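# Stand the drink can upright on the cork coaster

## Task

Put the drink can standing upright at the centre of the round cork coaster. The can must be supported by that coaster, and the coaster must rest on the table or on the other coaster, with the gripper supporting neither. Finish by opening the gripper and moving the hand away. A result that stays in place only because the robot holds it is not counted as done.

## Robot and tools

Robot: one Doosan M1013 arm with six revolute joints and a Robotiq 2F-140 two-finger gripper on its flange. There is only one arm. Joint order, used everywhere: waist, shoulder, elbow, forearm roll, wrist pitch, wrist roll.

Frames: the scene frame has its origin on the table surface directly beneath the arm base, +z upward, and +y toward the left when facing along +x. The base may be slightly tilted relative to the table. The state line reports end_effector_position (metres) and end_effector_quat_wxyz in this frame, plus linear (m/s) and angular (rad/s) velocities. That position is the pinch point midway between the pads when closed; the reported value can be off, more so when the arm is stretched out. The fingers extend along the gripper's +z axis and close along its y axis. Closed fingertips reach about 33 mm past the pinch point, open ones about 9 mm. Closing pushes the tips roughly 24 mm further from the arm, so keep that clearance above the table.

execute_actions: arguments are actions (a list that is empty or holds exactly one item) and optional pictures (true to get camera images; an empty list always returns them). An empty list only reports the state. A wait is {"steps": n} with n from 1 to 300 control steps (each 1/30 s), counted from the previous result and including your reply time; it sends nothing new. A motion is {"rows": [...], "steps": n} with 1 to 15 rows, n from 7 to 15 (15 if omitted); each row covers one step and the final row repeats to fill the remaining steps. A refused call moves nothing.

Each row is a single list of 9 numbers, each in [-1, 1]: six joint entries, then gripper position, gripper force_limit, gripper speed. The six joint entries are offsets, not poses: they are measured from the joint angles printed in the most recent result that lists them (if none yet in this scene, or for later calls in the same reply, from the angles at the action's start). They are not added to the previous row. Scale: 1.0 equals 1.398 rad for waist and shoulder, 2.097 rad for the elbow, 2.622 rad for the three wrist joints. Sending all zeros is not a pause; it drives the arm back to the reference angles. Stated joint ranges (rad): waist, shoulder, forearm roll, wrist pitch, wrist roll each -6.283 to 6.283; elbow -2.792 to 2.792. A request more than 0.010 rad outward beyond a range is refused; true ends can sit 0.010 rad either way, and a target past a real end is clipped there, with a "joint sent to its limit" line (possibly referring to an earlier action). The missing line does not prove there is room.

The three gripper entries are absolute settings. position: +1 fully open (140 mm), pads touch near -0.8, -1 closes until blocked. force_limit: about 14 N at -1, 60 N at 0, 107 N at +1 (parts up to 40 mm wide). speed: about 30 mm/s at -1, 140 at 0, 250 at +1.

Motion limits: joint target rates are capped (2.09 rad/s waist and shoulder, 3.14 elbow, 3.93 wrist joints), with 0.3 s to accelerate, all joints synchronised. Each target stays within a lead of the measured angle (0.456 rad waist/shoulder, 0.683 elbow, 0.854 wrist joints), and targets that would shift the pinch point over 70 mm from where it is get scaled back. Big moves therefore take several calls.

Result lines: Joint positions (rad) and Joint velocities (rad/s) in joint order; joint torques in the same order (with per-arm offset, scale and noise); Flange force, the external force on the gripper including held weight, noisy and sometimes "no reading"; object_status: 0 moving, 1 blocked while opening, 2 blocked while closing (a grip), 3 reached target or pads touching (a thin item may still be held); position_measured in counts, 3 fully open to 230 pads touching, not linear. To grasp, send position -1 and confirm status 2. Stopped fingers stay put until position changes by at least 0.01 or the object shifts. To squeeze harder while status is 2, raise force_limit and switch position between -1 and -0.98. "joint command not followed" means the clearance check (which treats mount blocks and posts as arm) altered targets; HELD marks steps where your row was partly or wholly not sent.

Timing: each result is captured 7 steps before its action ends; those steps run during your reply, and your next action begins afterward. Between calls the arm keeps heading to the last row's target until it nearly stops or a step is HELD; fingers keep moving regardless.

zoom_image: camera is "cam_high" or "cam_wrist" (both 672x504); region [x0, y0, x1, y1] in pixels from the top-left, at most 504 by 504. It shows a detailed crop of that camera's latest image.

read_manual: optional section, only "licences"; returns licence text and moves nothing.

finished_scene: scene (integer), the number of the scene being closed. Irreversible; the result reports success and gives the next task. Replying without any tool call ends everything.

Hazards: dropping or knocking anything off the table fails the task. Brief tugs on the held can or pushes on loose items may occur. Contact torque at a joint's load limit (waist 323, shoulder 323, elbow 152, wrist joints 42.7 N m, held weight included) or any outside force of 144 N stops the arm for 10 s and cancels the rest of the call; the arm yields to the contact meanwhile. Holding loads heats motors; a MOTOR HOT warning precedes an OVER-TEMPERATURE FAULT that brakes the arm. Avoid slams, slips, hard hits and heavy pushing, and move smoothly.

Each tool is called after "Call:" as a command line: name --argument value for each argument, lists and objects as JSON in quotes; but a table of rows of numbers goes row by row, as --pt "numbers of a row", without its own name.

## Session

Call:
execute_actions --actions '[]'

Scene clock: 0.00 s of 3820.00 s.
end_effector_position=(+0.3515, -0.1309, +0.3327) position_measured=3 object_status=3 end_effector_quat_wxyz=(-0.052, +0.091, +0.993, -0.043) end_effector_velocity=(+0.000, +0.001, +0.000) end_effector_angular_velocity=(-0.000, -0.000, +0.002)
Joint positions: [-0.338 -0.2    2.122 -0.119  1.302  4.589]
Joint velocities: [ 0.002 -0.    -0.    -0.     0.     0.   ]
Joint torques (N m, as the joint torque sensors report them, + toward a larger angle): no reading
Flange force (N, the push that the arm receives, along the gripper's own x y z axes): no reading

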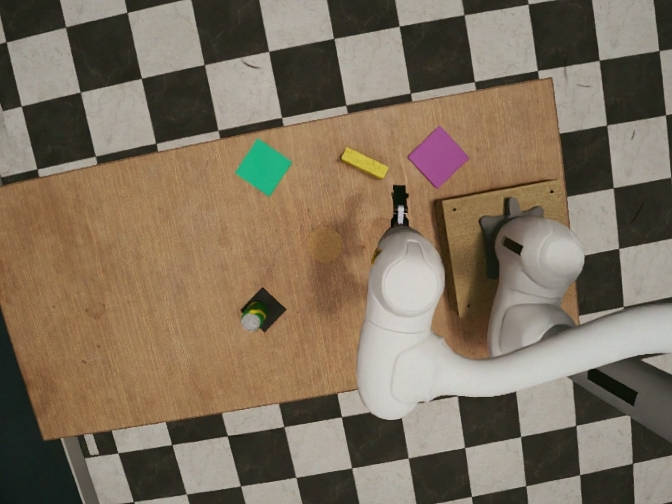

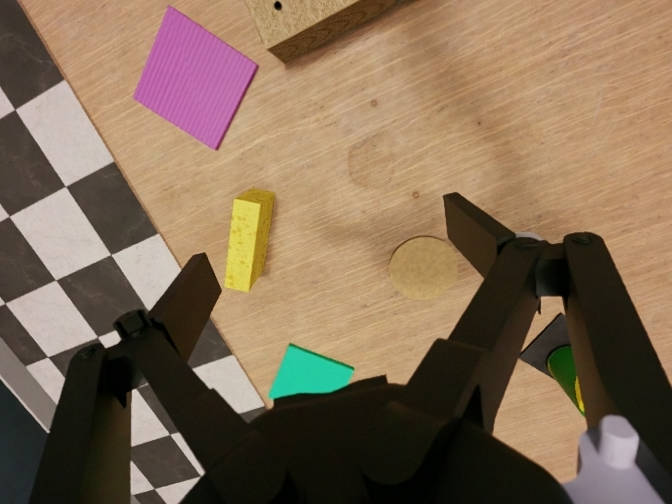

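Call:
zoom_image --camera "cam_high" --region '[200, 120, 600, 420]'

Call:
zoom_image --camera "cam_high" --region '[210, 210, 370, 350]'

Region (200, 120, 600, 420) of cam_high's 672x504 image, scaled by 1.260, with more detail than that image has; it fills the top 378 rows of this view, and the rest is white.

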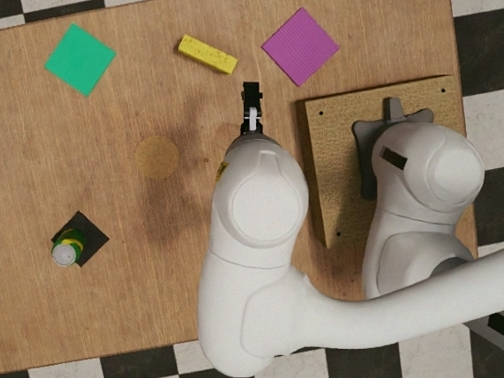

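Region (210, 210, 370, 350) of cam_high's 672x504 image, scaled by 3.150, with more detail than that image has; it fills the top 441 rows of this view, and the rest is white.

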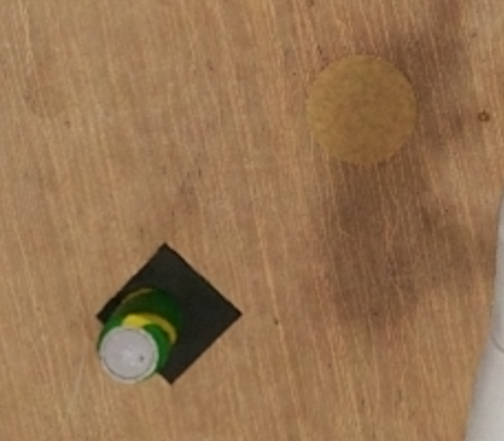

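Call:
execute_actions --actions '[{"rows":[[0.266,0.399,-0.264,0.045,-0.033,0.047,1,0,0]]}]'

Call:
execute_actions --actions '[{"steps":30}]' --pictures true

Scene clock: 2.53 s of 3820.00 s.
end_effector_position=(+0.4425, -0.1135, +0.3496) position_measured=3 object_status=3 end_effector_quat_wxyz=(-0.030, +0.067, +0.997, -0.037) end_effector_velocity=(+0.429, +0.113, +0.034) end_effector_angular_velocity=(+0.081, -0.139, +0.228)
Joint positions: [-0.253 -0.09   1.996 -0.092  1.283  4.617]
Joint velocities: [ 0.391  0.573 -0.583  0.124 -0.09   0.13 ]
Joint torques (N m, as the joint torque sensors report them, + toward a larger angle): [  0.88 -24.21 -36.69   4.06  -0.15  -0.37]
Flange force (N, the push that the arm receives, along the gripper's own x y z axes): [-1.3 -1.5 -1.3]
Steps of this call (steps 1 to 68: nothing new was sent; steps 69 to 76: the first 8 steps of this action). Readings (joint positions | what the end effector reports):
69: [-0.338 -0.200 2.122 -0.119 1.302 4.589] | position_measured=3 object_status=3
70: [-0.335 -0.196 2.118 -0.119 1.302 4.589] | position_measured=3 object_status=3
72: [-0.311 -0.167 2.082 -0.111 1.296 4.598] | position_measured=3 object_status=3
76: the state above

Scene clock: 3.53 s of 3820.00 s.
end_effector_position=(+0.7394, +0.0540, +0.3021) position_measured=3 object_status=3 end_effector_quat_wxyz=(+0.001, -0.014, +1.000, +0.002) end_effector_velocity=(-0.001, +0.000, -0.002) end_effector_angular_velocity=(+0.001, +0.005, -0.001)
Joint positions: [ 0.034  0.358  1.568 -0.001  1.216  4.712]
Joint velocities: [0.    0.002 0.    0.001 0.002 0.001]
Joint torques (N m, as the joint torque sensors report them, + toward a larger angle): [  1.32 -75.22 -36.58   4.18  -0.14  -0.05]
Flange force (N, the push that the arm receives, along the gripper's own x y z axes): [-5.1 -1.2 -2.8]
Kept back: nothing.
Steps of this call (steps 1 to 7: the last 7 steps of your previous action; steps 8 to 30: the robot went on to your last target). Readings (joint positions | what the end effector reports):
1: [-0.240 -0.070 1.976 -0.088 1.280 4.621] | position_measured=3 object_status=3
2: [-0.227 -0.050 1.957 -0.084 1.277 4.625] | position_measured=3 object_status=3
4: [-0.201 -0.009 1.918 -0.076 1.271 4.634] | position_measured=3 object_status=3
8: [-0.150 0.071 1.842 -0.059 1.259 4.651] | position_measured=3 object_status=3
30: the state above

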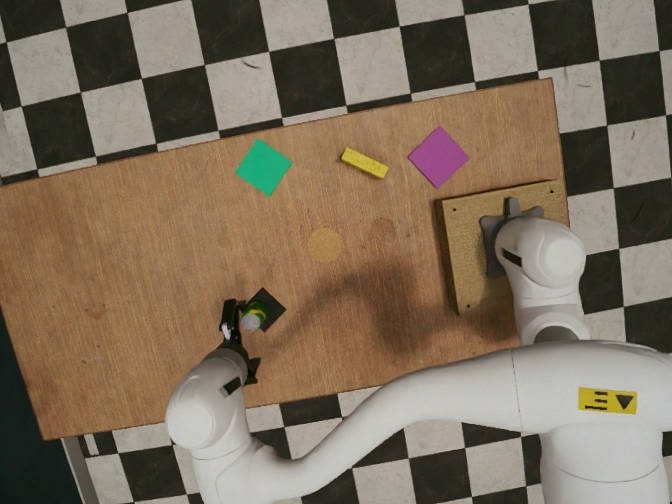

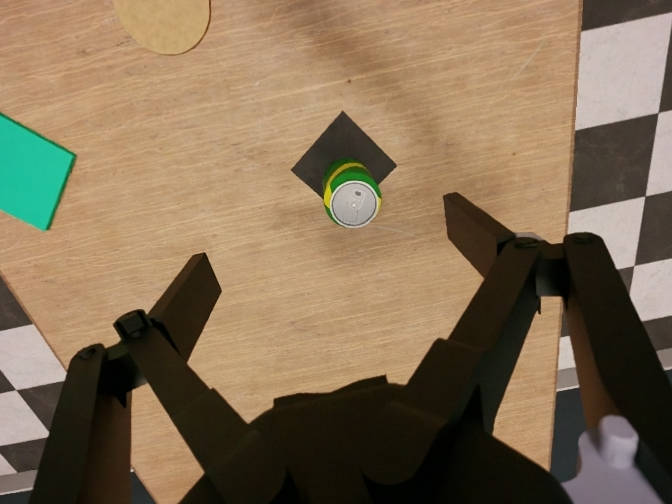

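Call:
execute_actions --actions '[{"rows":[[0.0187,0.0837,0.0126,0,-0.0549,0,1,0,0]]}]'

Call:
execute_actions --actions '[{"steps":10}]' --pictures true

Scene clock: 4.33 s of 3820.00 s.
end_effector_position=(+0.7672, +0.0723, +0.2155) position_measured=3 object_status=3 end_effector_quat_wxyz=(+0.001, -0.026, +1.000, +0.002) end_effector_velocity=(+0.072, +0.063, -0.307) end_effector_angular_velocity=(-0.004, +0.013, +0.079)
Joint positions: [ 0.056  0.457  1.591 -0.001  1.094  4.712]
Joint velocities: [ 0.076  0.344  0.085 -0.004 -0.416 -0.   ]
Joint torques (N m, as the joint torque sensors report them, + toward a larger angle): [  -0.58 -108.93  -43.49    4.66    0.43    0.09]
Flange force (N, the push that the arm receives, along the gripper's own x y z axes): [-3.8 -0.1 1.1]
Steps of this call (steps 1 to 15: the robot went on to your last target; step 16: nothing new was sent; steps 17 to 24: the first 8 steps of this action). Readings (joint positions | what the end effector reports):
17: [0.034 0.358 1.568 -0.001 1.216 4.712] | position_measured=3 object_status=3
18: [0.035 0.362 1.568 -0.001 1.211 4.712] | position_measured=3 object_status=3
20: [0.041 0.391 1.575 -0.001 1.175 4.712] | position_measured=3 object_status=3
24: the state above

Scene clock: 4.67 s of 3820.00 s.
end_effector_position=(+0.7712, +0.0756, +0.2001) position_measured=3 object_status=3 end_effector_quat_wxyz=(+0.001, -0.028, +1.000, +0.002) end_effector_velocity=(+0.000, -0.000, -0.001) end_effector_angular_velocity=(-0.000, -0.000, -0.000)
Joint positions: [ 0.06   0.475  1.595 -0.001  1.072  4.712]
Joint velocities: [-0.     0.001  0.    -0.    -0.001  0.   ]
Joint torques (N m, as the joint torque sensors report them, + toward a larger angle): [  0.55 -83.58 -36.3    4.01  -0.39  -0.09]
Flange force (N, the push that the arm receives, along the gripper's own x y z axes): [-0.8 -0.1 -1.2]
Kept back: nothing.
Steps of this call (steps 1 to 7: the last 7 steps of your previous action; steps 8 to 10: the robot went on to your last target). Readings (joint positions | what the end effector reports):
1: [0.058 0.467 1.593 -0.001 1.083 4.712] | position_measured=3 object_status=3
2: [0.059 0.472 1.594 -0.001 1.076 4.712] | position_measured=3 object_status=3
4: [0.060 0.474 1.594 -0.001 1.073 4.712] | position_measured=3 object_status=3
8: [0.060 0.475 1.595 -0.001 1.072 4.712] | position_measured=3 object_status=3
10: the state above

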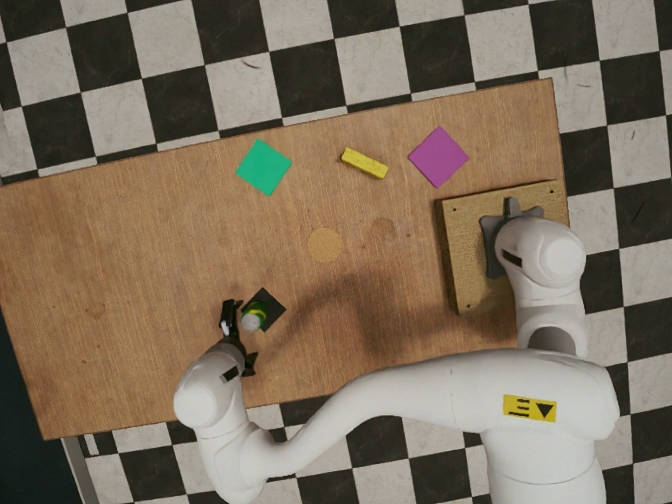

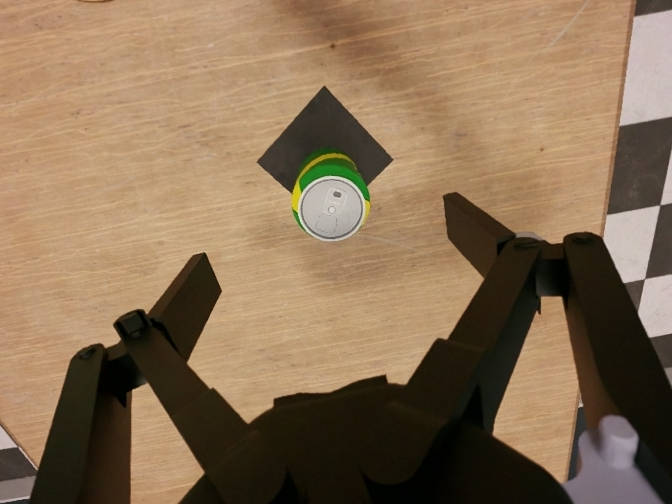

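Call:
execute_actions --actions '[{"rows":[[0.001,0.012,0.006,0,-0.011,0,1,0,0],[0.001,0.0246,0.012,0,-0.0227,0,1,0,0],[0.001,0.037,0.018,0,-0.034,0,1,0,0],[0.001,0.049,0.024,0,-0.045,0,1,0,0],[0.001,0.0615,0.03,0,-0.057,0,1,0,0],[0.001,0.0738,0.0357,0,-0.068,0,1,0,0]]}]'

Call:
execute_actions --actions '[{"steps":9}]' --pictures true

Scene clock: 5.40 s of 3820.00 s.
end_effector_position=(+0.7727, +0.0772, +0.1119) position_measured=3 object_status=3 end_effector_quat_wxyz=(+0.001, -0.028, +1.000, +0.002) end_effector_velocity=(-0.019, +0.002, -0.426) end_effector_angular_velocity=(-0.000, +0.011, +0.002)
Joint positions: [ 0.061  0.554  1.652 -0.001  0.936  4.712]
Joint velocities: [ 0.001  0.387  0.279  0.    -0.655 -0.001]
Joint torques (N m, as the joint torque sensors report them, + toward a larger angle): [   1.31 -102.07  -38.07    3.96    0.28   -0.04]
Flange force (N, the push that the arm receives, along the gripper's own x y z axes): [-1.0 0.2 0.3]
Steps of this call (steps 1 to 14: the robot went on to your last target; steps 15 to 22: the first 8 steps of this action). Readings (joint positions | what the end effector reports):
15: [0.060 0.475 1.595 -0.001 1.072 4.712] | position_measured=3 object_status=3
16: [0.060 0.478 1.597 -0.001 1.065 4.712] | position_measured=3 object_status=3
18: [0.061 0.498 1.611 -0.001 1.032 4.712] | position_measured=3 object_status=3
22: the state above

Scene clock: 5.70 s of 3820.00 s.
end_effector_position=(+0.7717, +0.0773, +0.0855) position_measured=3 object_status=3 end_effector_quat_wxyz=(+0.001, -0.028, +1.000, +0.002) end_effector_velocity=(-0.003, -0.001, -0.004) end_effector_angular_velocity=(-0.000, +0.005, -0.001)
Joint positions: [ 0.061  0.578  1.669 -0.001  0.894  4.712]
Joint velocities: [-0.001  0.002  0.004 -0.    -0.001 -0.001]
Joint torques (N m, as the joint torque sensors report them, + toward a larger angle): [  1.63 -89.22 -29.74   3.43  -0.47   0.  ]
Flange force (N, the push that the arm receives, along the gripper's own x y z axes): [-6.8 -1.4 -1.7]
Kept back: nothing.
Steps of this call (steps 1 to 7: the last 7 steps of your previous action; steps 8 to 9: the robot went on to your last target). Readings (joint positions | what the end effector reports):
1: [0.061 0.565 1.660 -0.001 0.917 4.712] | position_measured=3 object_status=3
2: [0.061 0.572 1.666 -0.001 0.904 4.712] | position_measured=3 object_status=3
4: [0.061 0.577 1.669 -0.001 0.896 4.712] | position_measured=3 object_status=3
8: [0.061 0.578 1.669 -0.001 0.894 4.712] | position_measured=3 object_status=3
9: the state above

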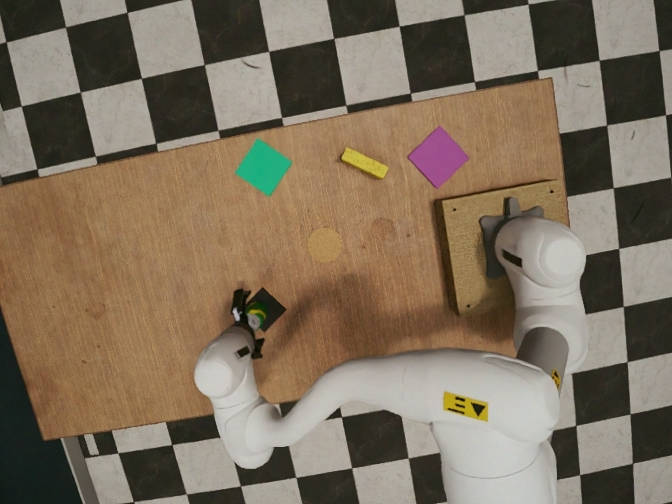

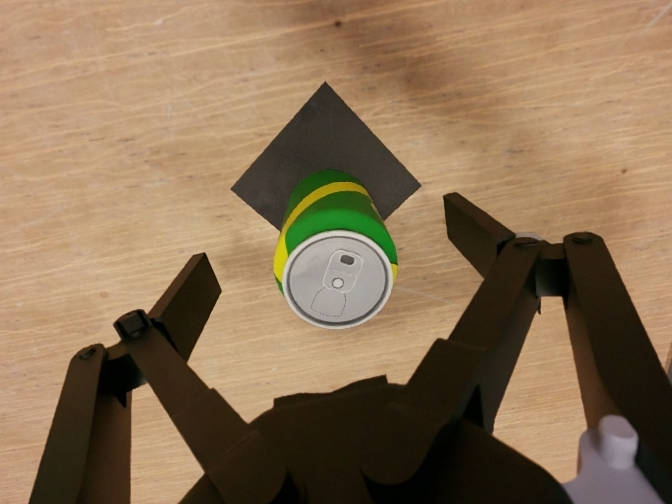

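Call:
execute_actions --actions '[{"rows":[[0.0028,0.0093,0,0,-0.005,0,1,0,0],[0.0028,0.0093,0,0,-0.005,0,-1,0,0]]}]'

Call:
execute_actions --actions '[{"steps":20}]' --pictures true

Scene clock: 6.67 s of 3820.00 s.
end_effector_position=(+0.7734, +0.0804, +0.0755) position_measured=44 object_status=0 end_effector_quat_wxyz=(+0.001, -0.030, +1.000, +0.002) end_effector_velocity=(+0.001, +0.000, -0.002) end_effector_angular_velocity=(-0.000, -0.002, +0.001)
Joint positions: [ 0.065  0.591  1.67  -0.001  0.881  4.712]
Joint velocities: [ 0.     0.003 -0.    -0.    -0.005 -0.   ]
Joint torques (N m, as the joint torque sensors report them, + toward a larger angle): [  2.99 -90.77 -30.33   3.46   0.15   0.11]
Flange force (N, the push that the arm receives, along the gripper's own x y z axes): [-5.0 -4.0 -0.2]
Steps of this call (steps 1 to 21: the robot went on to your last target; steps 22 to 29: the first 8 steps of this action). Readings (joint positions | what the end effector reports):
22: [0.061 0.578 1.669 -0.001 0.894 4.712] | position_measured=3 object_status=3
23: [0.062 0.581 1.669 -0.001 0.890 4.712] | position_measured=3 object_status=0
25: [0.065 0.588 1.670 -0.001 0.883 4.712] | position_measured=14 object_status=0
29: the state above

Scene clock: 7.33 s of 3820.00 s.
end_effector_position=(+0.7736, +0.0805, +0.0754) position_measured=138 object_status=2 end_effector_quat_wxyz=(+0.002, -0.030, +1.000, +0.002) end_effector_velocity=(+0.001, +0.000, +0.001) end_effector_angular_velocity=(-0.000, -0.002, +0.001)
Joint positions: [ 0.065  0.591  1.669 -0.001  0.881  4.712]
Joint velocities: [ 0.    -0.    -0.002 -0.    -0.    -0.   ]
Joint torques (N m, as the joint torque sensors report them, + toward a larger angle): [  0.35 -83.97 -28.2    3.55  -0.71   0.  ]
Flange force (N, the push that the arm receives, along the gripper's own x y z axes): [-2.7 0.0 -9.0]
Kept back: nothing.
Steps of this call (steps 1 to 7: the last 7 steps of your previous action; steps 8 to 15: the robot went on to your last target; steps 16 to 20: nothing new was sent). Readings (joint positions | what the end effector reports):
1: [0.065 0.591 1.670 -0.001 0.881 4.712] | position_measured=52 object_status=0
2: [0.065 0.591 1.670 -0.001 0.881 4.712] | position_measured=59 object_status=0
4: [0.065 0.591 1.670 -0.001 0.881 4.712] | position_measured=74 object_status=0
8: [0.065 0.591 1.669 -0.001 0.881 4.712] | position_measured=105 object_status=0
20: the state above
The arm was judged still, so your last target was given up. Only a new action makes it travel on or press farther. Fingers that are still opening or closing keep moving.

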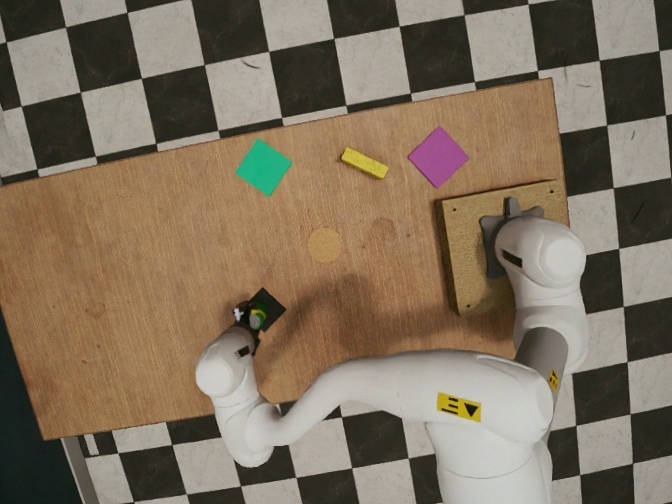

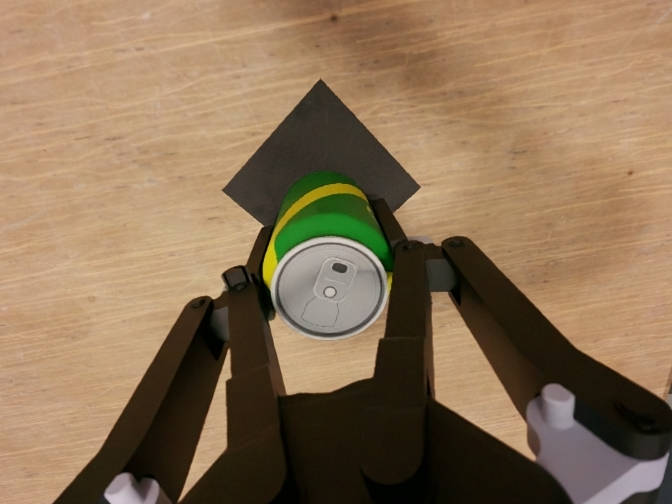

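Call:
execute_actions --actions '[{"rows":[[0,-0.006,0,0,0.003,0,-1,0,0],[0,-0.012,0,0,0.006,0,-1,0,0],[0,-0.018,0,0,0.0095,0,-1,0,0],[0,-0.024,0,0,0.013,0,-1,0,0],[0,-0.03,0,0,0.016,0,-1,0,0],[0,-0.036,0,0,0.019,0,-1,0,0],[0,-0.036,0,0,0.019,0,-1,0,0],[-0.01,-0.047,0.011,0,0.016,0,-1,0,0],[-0.019,-0.057,0.022,0,0.013,0,-1,0,0],[-0.19,-0.2498,0.2157,0,-0.0391,0,-1,0,0]]}]'

Call:
execute_actions --actions '[{"steps":28}]' --pictures true

Scene clock: 8.17 s of 3820.00 s.
end_effector_position=(+0.7663, +0.0799, +0.1081) position_measured=138 object_status=2 end_effector_quat_wxyz=(+0.002, -0.030, +1.000, +0.002) end_effector_velocity=(-0.027, -0.002, +0.145) end_effector_angular_velocity=(+0.002, -0.037, -0.002)
Joint positions: [ 0.065  0.549  1.669 -0.001  0.922  4.712]
Joint velocities: [ 0.    -0.193  0.007  0.     0.148  0.001]
Joint torques (N m, as the joint torque sensors report them, + toward a larger angle): [  0.37 -77.8  -29.17   3.25  -0.26  -0.1 ]
Flange force (N, the push that the arm receives, along the gripper's own x y z axes): [-5.3 -1.1 1.6]
Steps of this call (steps 1 to 17: nothing new was sent; steps 18 to 25: the first 8 steps of this action). Readings (joint positions | what the end effector reports):
18: [0.065 0.591 1.669 -0.001 0.881 4.712] | position_measured=138 object_status=2
19: [0.065 0.589 1.669 -0.001 0.882 4.712] | position_measured=138 object_status=2
21: [0.065 0.578 1.669 -0.001 0.893 4.712] | position_measured=138 object_status=2
25: the state above

Scene clock: 9.10 s of 3820.00 s.
end_effector_position=(+0.5364, -0.0772, +0.1187) position_measured=138 object_status=2 end_effector_quat_wxyz=(+0.001, +0.102, +0.995, +0.002) end_effector_velocity=(-0.000, -0.001, +0.000) end_effector_angular_velocity=(+0.000, -0.001, -0.002)
Joint positions: [-0.2    0.242  2.122 -0.001  0.778  4.712]
Joint velocities: [-0.002 -0.001  0.     0.    -0.     0.   ]
Joint torques (N m, as the joint torque sensors report them, + toward a larger angle): [ -1.43 -55.41 -29.43   2.98  -0.26   0.08]
Flange force (N, the push that the arm receives, along the gripper's own x y z axes): [-2.2 3.0 1.5]
Kept back: nothing.
Steps of this call (steps 1 to 7: the last 7 steps of your previous action; steps 8 to 28: the robot went on to your last target). Readings (joint positions | what the end effector reports):
1: [0.064 0.542 1.673 -0.001 0.924 4.712] | position_measured=138 object_status=2
2: [0.057 0.533 1.684 -0.001 0.924 4.712] | position_measured=138 object_status=2
4: [0.031 0.503 1.729 -0.001 0.910 4.712] | position_measured=138 object_status=2
8: [-0.029 0.436 1.830 -0.001 0.876 4.712] | position_measured=138 object_status=2
28: the state above

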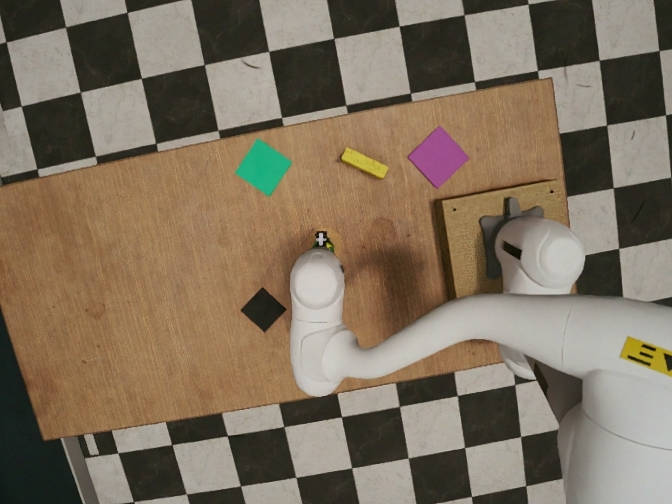

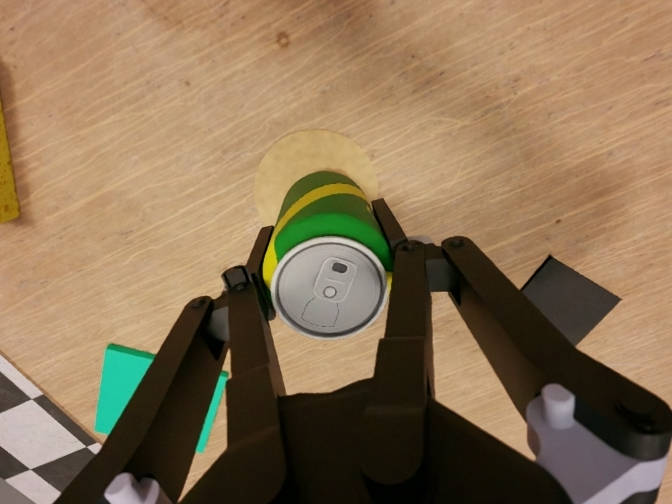

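Call:
execute_actions --actions '[{"rows":[[-0.002,0.006,0.004,0,-0.006,0,-1,0,0],[-0.004,0.012,0.008,0,-0.013,0,-1,0,0],[-0.0065,0.017,0.012,0,-0.019,0,-1,0,0],[-0.0087,0.0231,0.0161,0,-0.0253,0,-1,0,0]],"steps":10}]'

Call:
execute_actions --actions '[{"steps":10}]' --pictures true

Call:
zoom_image --camera "cam_wrist" --region '[220, 100, 440, 320]'

Scene clock: 9.60 s of 3820.00 s.
end_effector_position=(+0.5350, -0.0782, +0.1125) position_measured=138 object_status=2 end_effector_quat_wxyz=(+0.001, +0.103, +0.995, +0.002) end_effector_velocity=(-0.037, -0.020, -0.146) end_effector_angular_velocity=(+0.001, +0.002, -0.053)
Joint positions: [-0.202  0.248  2.128 -0.001  0.765  4.712]
Joint velocities: [-0.052  0.155  0.159  0.    -0.313  0.001]
Joint torques (N m, as the joint torque sensors report them, + toward a larger angle): [ -2.17 -45.76 -25.68   2.79  -0.09   0.25]
Flange force (N, the push that the arm receives, along the gripper's own x y z axes): [0.3 -0.2 3.4]
Steps of this call (steps 1 to 12: the robot went on to your last target; steps 13 to 15: the first 3 steps of this action). Readings (joint positions | what the end effector reports):
13: [-0.200 0.242 2.122 -0.001 0.778 4.712] | position_measured=138 object_status=2
14: [-0.201 0.244 2.124 -0.001 0.773 4.712] | position_measured=138 object_status=2
15: the state above

Scene clock: 9.93 s of 3820.00 s.
end_effector_position=(+0.5281, -0.0819, +0.0887) position_measured=138 object_status=2 end_effector_quat_wxyz=(+0.001, +0.108, +0.994, +0.002) end_effector_velocity=(+0.000, +0.000, -0.001) end_effector_angular_velocity=(-0.000, -0.001, +0.000)
Joint positions: [-0.212  0.274  2.155 -0.001  0.712  4.712]
Joint velocities: [ 0.     0.002  0.     0.    -0.003 -0.   ]
Joint torques (N m, as the joint torque sensors report them, + toward a larger angle): [  1.27 -58.32 -28.49   2.89   0.39  -0.03]
Flange force (N, the push that the arm receives, along the gripper's own x y z axes): [-1.4 -1.7 5.7]
Kept back: nothing.
Steps of this call (steps 1 to 7: the last 7 steps of your previous action; steps 8 to 10: the robot went on to your last target). Readings (joint positions | what the end effector reports):
1: [-0.205 0.254 2.134 -0.001 0.753 4.712] | position_measured=138 object_status=2
2: [-0.207 0.261 2.141 -0.001 0.739 4.712] | position_measured=138 object_status=2
4: [-0.211 0.271 2.152 -0.001 0.719 4.712] | position_measured=138 object_status=2
8: [-0.212 0.274 2.155 -0.001 0.712 4.712] | position_measured=138 object_status=2
10: the state above

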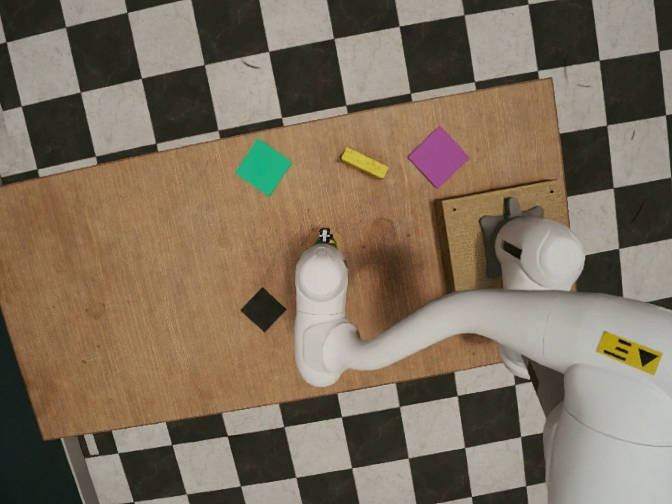

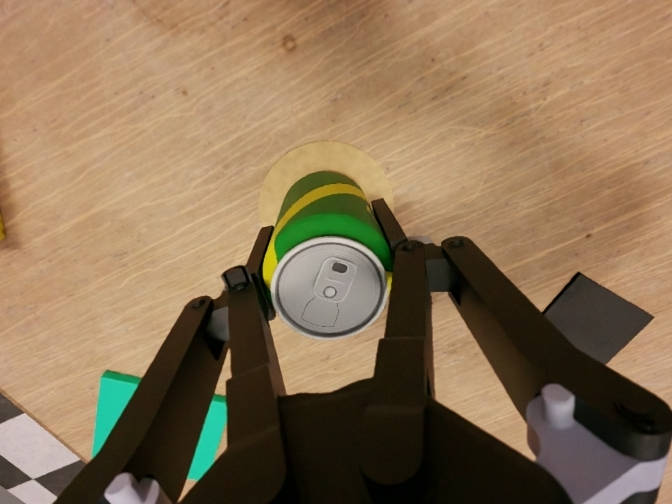

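Region (220, 100, 440, 320) of cam_wrist's 672x504 image, scaled by 2.291, with more detail than that image has.

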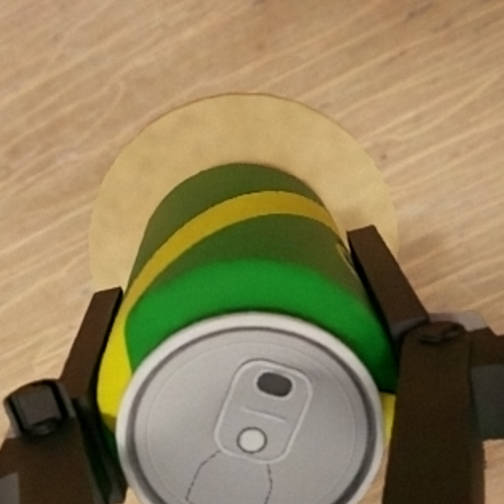

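Call:
execute_actions --actions '[{"rows":[[0,0.002,0.0005,0,-0.0015,0,-1,0,0],[0,0.004,0.001,0,-0.003,0,-1,0,0],[0,0.006,0.0016,0,-0.0045,0,-1,0,0],[0,0.008,0.0021,0,-0.006,0,-1,0,0],[0,0.009,0.0024,0,-0.0067,0,-1,0,0],[0,0.01,0.0026,0,-0.0074,0,-1,0,0],[0,0.011,0.0029,0,-0.0082,0,-1,0,0],[0,0.012,0.0031,0,-0.0089,0,-1,0,0],[0,0.0131,0.0034,0,-0.0097,0,-1,0,0]],"steps":12}]'

Call:
execute_actions --actions '[{"steps":14}]'

Scene clock: 10.50 s of 3820.00 s.
end_effector_position=(+0.5282, -0.0819, +0.0837) position_measured=138 object_status=2 end_effector_quat_wxyz=(+0.001, +0.108, +0.994, +0.002) end_effector_velocity=(+0.000, +0.001, -0.049) end_effector_angular_velocity=(+0.000, +0.001, +0.001)
Joint positions: [-0.212  0.281  2.158 -0.001  0.702  4.712]
Joint velocities: [ 0.     0.072  0.028  0.    -0.1   -0.   ]
Joint torques (N m, as the joint torque sensors report them, + toward a larger angle): [  0.87 -57.66 -26.67   2.95  -0.45   0.15]
Flange force (N, the push that the arm receives, along the gripper's own x y z axes): [-4.6 -1.5 3.6]
Steps of this call (steps 1 to 12: the robot went on to your last target; steps 13 to 17: the first 5 steps of this action). Readings (joint positions | what the end effector reports):
13: [-0.212 0.274 2.155 -0.001 0.712 4.712] | position_measured=138 object_status=2
14: [-0.212 0.275 2.156 -0.001 0.711 4.712] | position_measured=138 object_status=2
16: [-0.212 0.279 2.157 -0.001 0.705 4.712] | position_measured=138 object_status=2
17: the state above

Scene clock: 10.97 s of 3820.00 s.
end_effector_position=(+0.5281, -0.0819, +0.0763) position_measured=138 object_status=2 end_effector_quat_wxyz=(+0.001, +0.108, +0.994, +0.002) end_effector_velocity=(+0.000, -0.000, -0.000) end_effector_angular_velocity=(-0.000, -0.001, +0.001)
Joint positions: [-0.212  0.292  2.162 -0.001  0.687  4.712]
Joint velocities: [ 0.     0.     0.    -0.    -0.001 -0.001]
Joint torques (N m, as the joint torque sensors report them, + toward a larger angle): [  1.56 -58.28 -26.39   2.7   -0.21   0.04]
Flange force (N, the push that the arm receives, along the gripper's own x y z axes): [-2.8 -2.2 2.7]
Kept back: nothing.
Steps of this call (steps 1 to 7: the last 7 steps of your previous action; steps 8 to 14: the robot went on to your last target). Readings (joint positions | what the end effector reports):
1: [-0.212 0.283 2.159 -0.001 0.699 4.712] | position_measured=138 object_status=2
2: [-0.212 0.285 2.160 -0.001 0.696 4.712] | position_measured=138 object_status=2
4: [-0.212 0.288 2.161 -0.001 0.692 4.712] | position_measured=138 object_status=2
8: [-0.212 0.292 2.162 -0.001 0.687 4.712] | position_measured=138 object_status=2
14: the state above

Not yet touching; 2.5 mm more.

Call:
execute_actions --actions '[{"rows":[[0,0.0009,0.0002,0,-0.0006,0,-1,0,0],[0,0.0018,0.0005,0,-0.0013,0,-1,0,0],[0,0.0026,0.0007,0,-0.002,0,-1,0,0]],"steps":8}]'

Call:
execute_actions --actions '[{"steps":12}]' --pictures true

Scene clock: 11.20 s of 3820.00 s.
end_effector_position=(+0.5281, -0.0819, +0.0763) position_measured=138 object_status=2 end_effector_quat_wxyz=(+0.001, +0.108, +0.994, +0.002) end_effector_velocity=(-0.000, +0.001, -0.003) end_effector_angular_velocity=(+0.001, +0.001, +0.001)
Joint positions: [-0.212  0.292  2.162 -0.001  0.687  4.712]
Joint velocities: [ 0.001  0.005  0.002  0.001 -0.006 -0.001]
Joint torques (N m, as the joint torque sensors report them, + toward a larger angle): [  0.82 -57.52 -26.41   3.01   0.22   0.15]
Flange force (N, the push that the arm receives, along the gripper's own x y z axes): [-1.8 -1.2 3.1]
Steps of this call (steps 1 to 6: the robot went on to your last target; step 7: the first step of this action). Readings (joint positions | what the end effector reports):
7: the state above

Scene clock: 11.60 s of 3820.00 s.
end_effector_position=(+0.5283, -0.0819, +0.0740) position_measured=138 object_status=2 end_effector_quat_wxyz=(+0.001, +0.108, +0.994, +0.002) end_effector_velocity=(-0.001, +0.001, -0.001) end_effector_angular_velocity=(+0.001, +0.003, -0.000)
Joint positions: [-0.212  0.296  2.164 -0.001  0.681  4.712]
Joint velocities: [0.    0.    0.001 0.    0.001 0.   ]
Joint torques (N m, as the joint torque sensors report them, + toward a larger angle): [-2.91 -3.04  3.24  1.59 -2.86  0.03]
Flange force (N, the push that the arm receives, along the gripper's own x y z axes): [8.9 5.3 -102.6]
Kept back: nothing.
Steps of this call (steps 1 to 7: the last 7 steps of your previous action; steps 8 to 12: the robot went on to your last target). Readings (joint positions | what the end effector reports):
1: [-0.212 0.293 2.162 -0.001 0.686 4.712] | position_measured=138 object_status=2
2: [-0.212 0.293 2.163 -0.001 0.685 4.712] | position_measured=138 object_status=2
4: [-0.212 0.294 2.163 -0.001 0.683 4.712] | position_measured=138 object_status=2
8: [-0.212 0.295 2.163 -0.001 0.681 4.712] | position_measured=138 object_status=2
12: the state above

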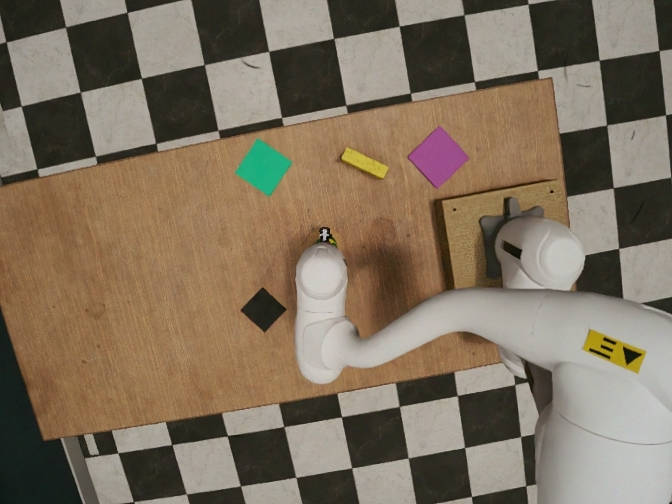

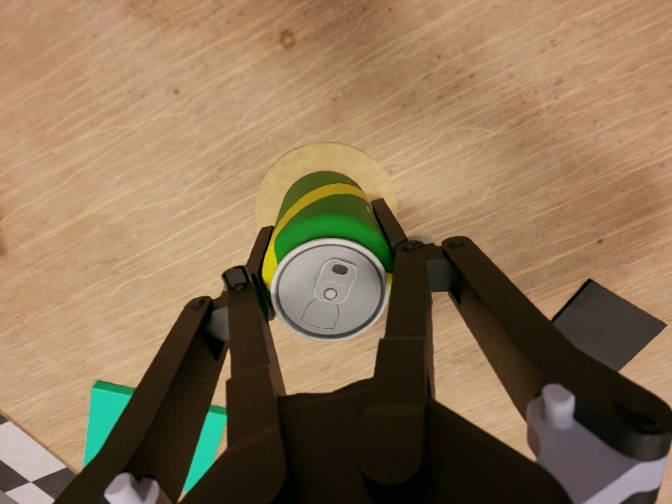

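Call:
execute_actions --actions '[{"rows":[[0,-0.002,-0.0005,0,0.0015,0,-1,0,0],[0,-0.002,-0.0005,0,0.0015,0,-1,0,0],[0,-0.002,-0.0005,0,0.0015,0,-1,0,0],[0,-0.002,-0.0005,0,0.0015,0,1,0,0.5]],"steps":15}]'

Call:
execute_actions --actions '[{"rows":[[0,-0.169,-0.0844,0,0.158,0,1,0,0.5]]}]'

Call:
execute_actions --actions '[{"steps":12}]' --pictures true

Scene clock: 12.17 s of 3820.00 s.
end_effector_position=(+0.5278, -0.0818, +0.0755) position_measured=103 object_status=0 end_effector_quat_wxyz=(+0.001, +0.108, +0.994, +0.002) end_effector_velocity=(+0.004, -0.002, +0.003) end_effector_angular_velocity=(-0.002, -0.008, +0.000)
Joint positions: [-0.212  0.293  2.163 -0.001  0.685  4.712]
Joint velocities: [-0.001 -0.003 -0.005 -0.    -0.    -0.001]
Joint torques (N m, as the joint torque sensors report them, + toward a larger angle): [ -0.13 -57.58 -24.85   2.81   0.1    0.13]
Flange force (N, the push that the arm receives, along the gripper's own x y z axes): [-4.7 0.3 2.3]
Steps of this call (steps 1 to 9: the robot went on to your last target; steps 10 to 17: the first 8 steps of this action). Readings (joint positions | what the end effector reports):
10: [-0.212 0.296 2.164 -0.001 0.681 4.712] | position_measured=138 object_status=2
11: [-0.212 0.295 2.164 -0.001 0.682 4.712] | position_measured=138 object_status=2
13: [-0.212 0.294 2.164 -0.001 0.684 4.712] | position_measured=138 object_status=0
17: the state above

Scene clock: 12.67 s of 3820.00 s.
end_effector_position=(+0.5376, -0.0845, +0.1678) position_measured=3 object_status=3 end_effector_quat_wxyz=(+0.001, +0.108, +0.994, +0.002) end_effector_velocity=(+0.007, -0.004, +0.455) end_effector_angular_velocity=(-0.001, -0.003, -0.002)
Joint positions: [-0.212  0.183  2.08  -0.001  0.879  4.712]
Joint velocities: [-0.    -0.526 -0.394  0.     0.917  0.001]
Joint torques (N m, as the joint torque sensors report them, + toward a larger angle): [  0.91 -52.11 -28.92   3.54   0.05   0.07]
Flange force (N, the push that the arm receives, along the gripper's own x y z axes): [-3.3 -0.5 -2.6]
Steps of this call (steps 1 to 7: the last 7 steps of your previous action; steps 8 to 15: the first 8 steps of this action, its rows measured from where the robot was after step 7). Readings (joint positions | what the end effector reports):
7: [-0.212 0.293 2.163 -0.001 0.685 4.712] | position_measured=29 object_status=0
8: [-0.212 0.293 2.162 -0.001 0.686 4.712] | position_measured=18 object_status=0
9: [-0.212 0.289 2.160 -0.001 0.692 4.712] | position_measured=8 object_status=0
11: [-0.212 0.260 2.138 -0.001 0.744 4.712] | position_measured=3 object_status=0
15: the state above

Scene clock: 13.07 s of 3820.00 s.
end_effector_position=(+0.5274, -0.0829, +0.2794) position_measured=3 object_status=3 end_effector_quat_wxyz=(+0.001, +0.108, +0.994, +0.002) end_effector_velocity=(-0.002, -0.000, +0.006) end_effector_angular_velocity=(+0.000, +0.001, -0.000)
Joint positions: [-0.212  0.057  1.986 -0.001  1.099  4.712]
Joint velocities: [-0.001 -0.006 -0.005  0.     0.012 -0.   ]
Joint torques (N m, as the joint torque sensors report them, + toward a larger angle): [  0.28 -41.08 -35.92   3.79  -0.12   0.08]
Flange force (N, the push that the arm receives, along the gripper's own x y z axes): [0.1 -0.7 -2.2]
Kept back: nothing.
Steps of this call (steps 1 to 7: the last 7 steps of your previous action; steps 8 to 12: the robot went on to your last target). Readings (joint positions | what the end effector reports):
1: [-0.212 0.165 2.067 -0.001 0.910 4.712] | position_measured=3 object_status=3
2: [-0.212 0.147 2.053 -0.001 0.941 4.712] | position_measured=3 object_status=3
4: [-0.212 0.112 2.027 -0.001 1.002 4.712] | position_measured=3 object_status=3
8: [-0.212 0.061 1.989 -0.001 1.091 4.712] | position_measured=3 object_status=3
12: the state above

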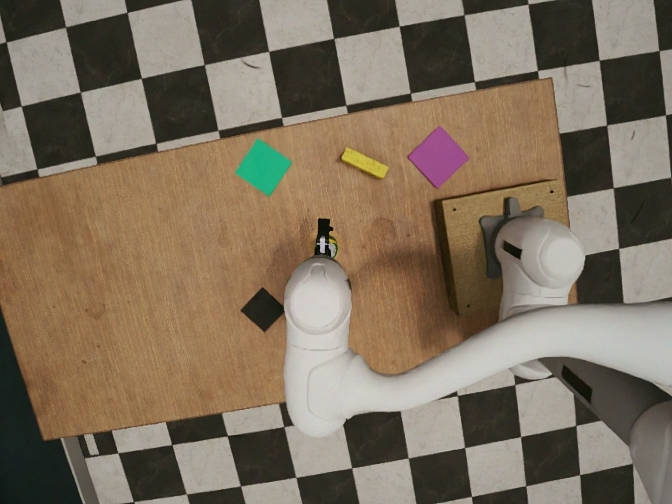

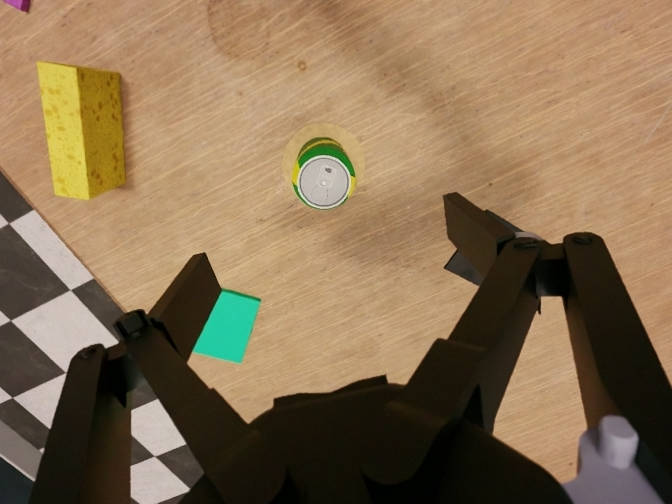

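Centred.

Call:
finished_scene --scene 1

The scene is finished: the task was done.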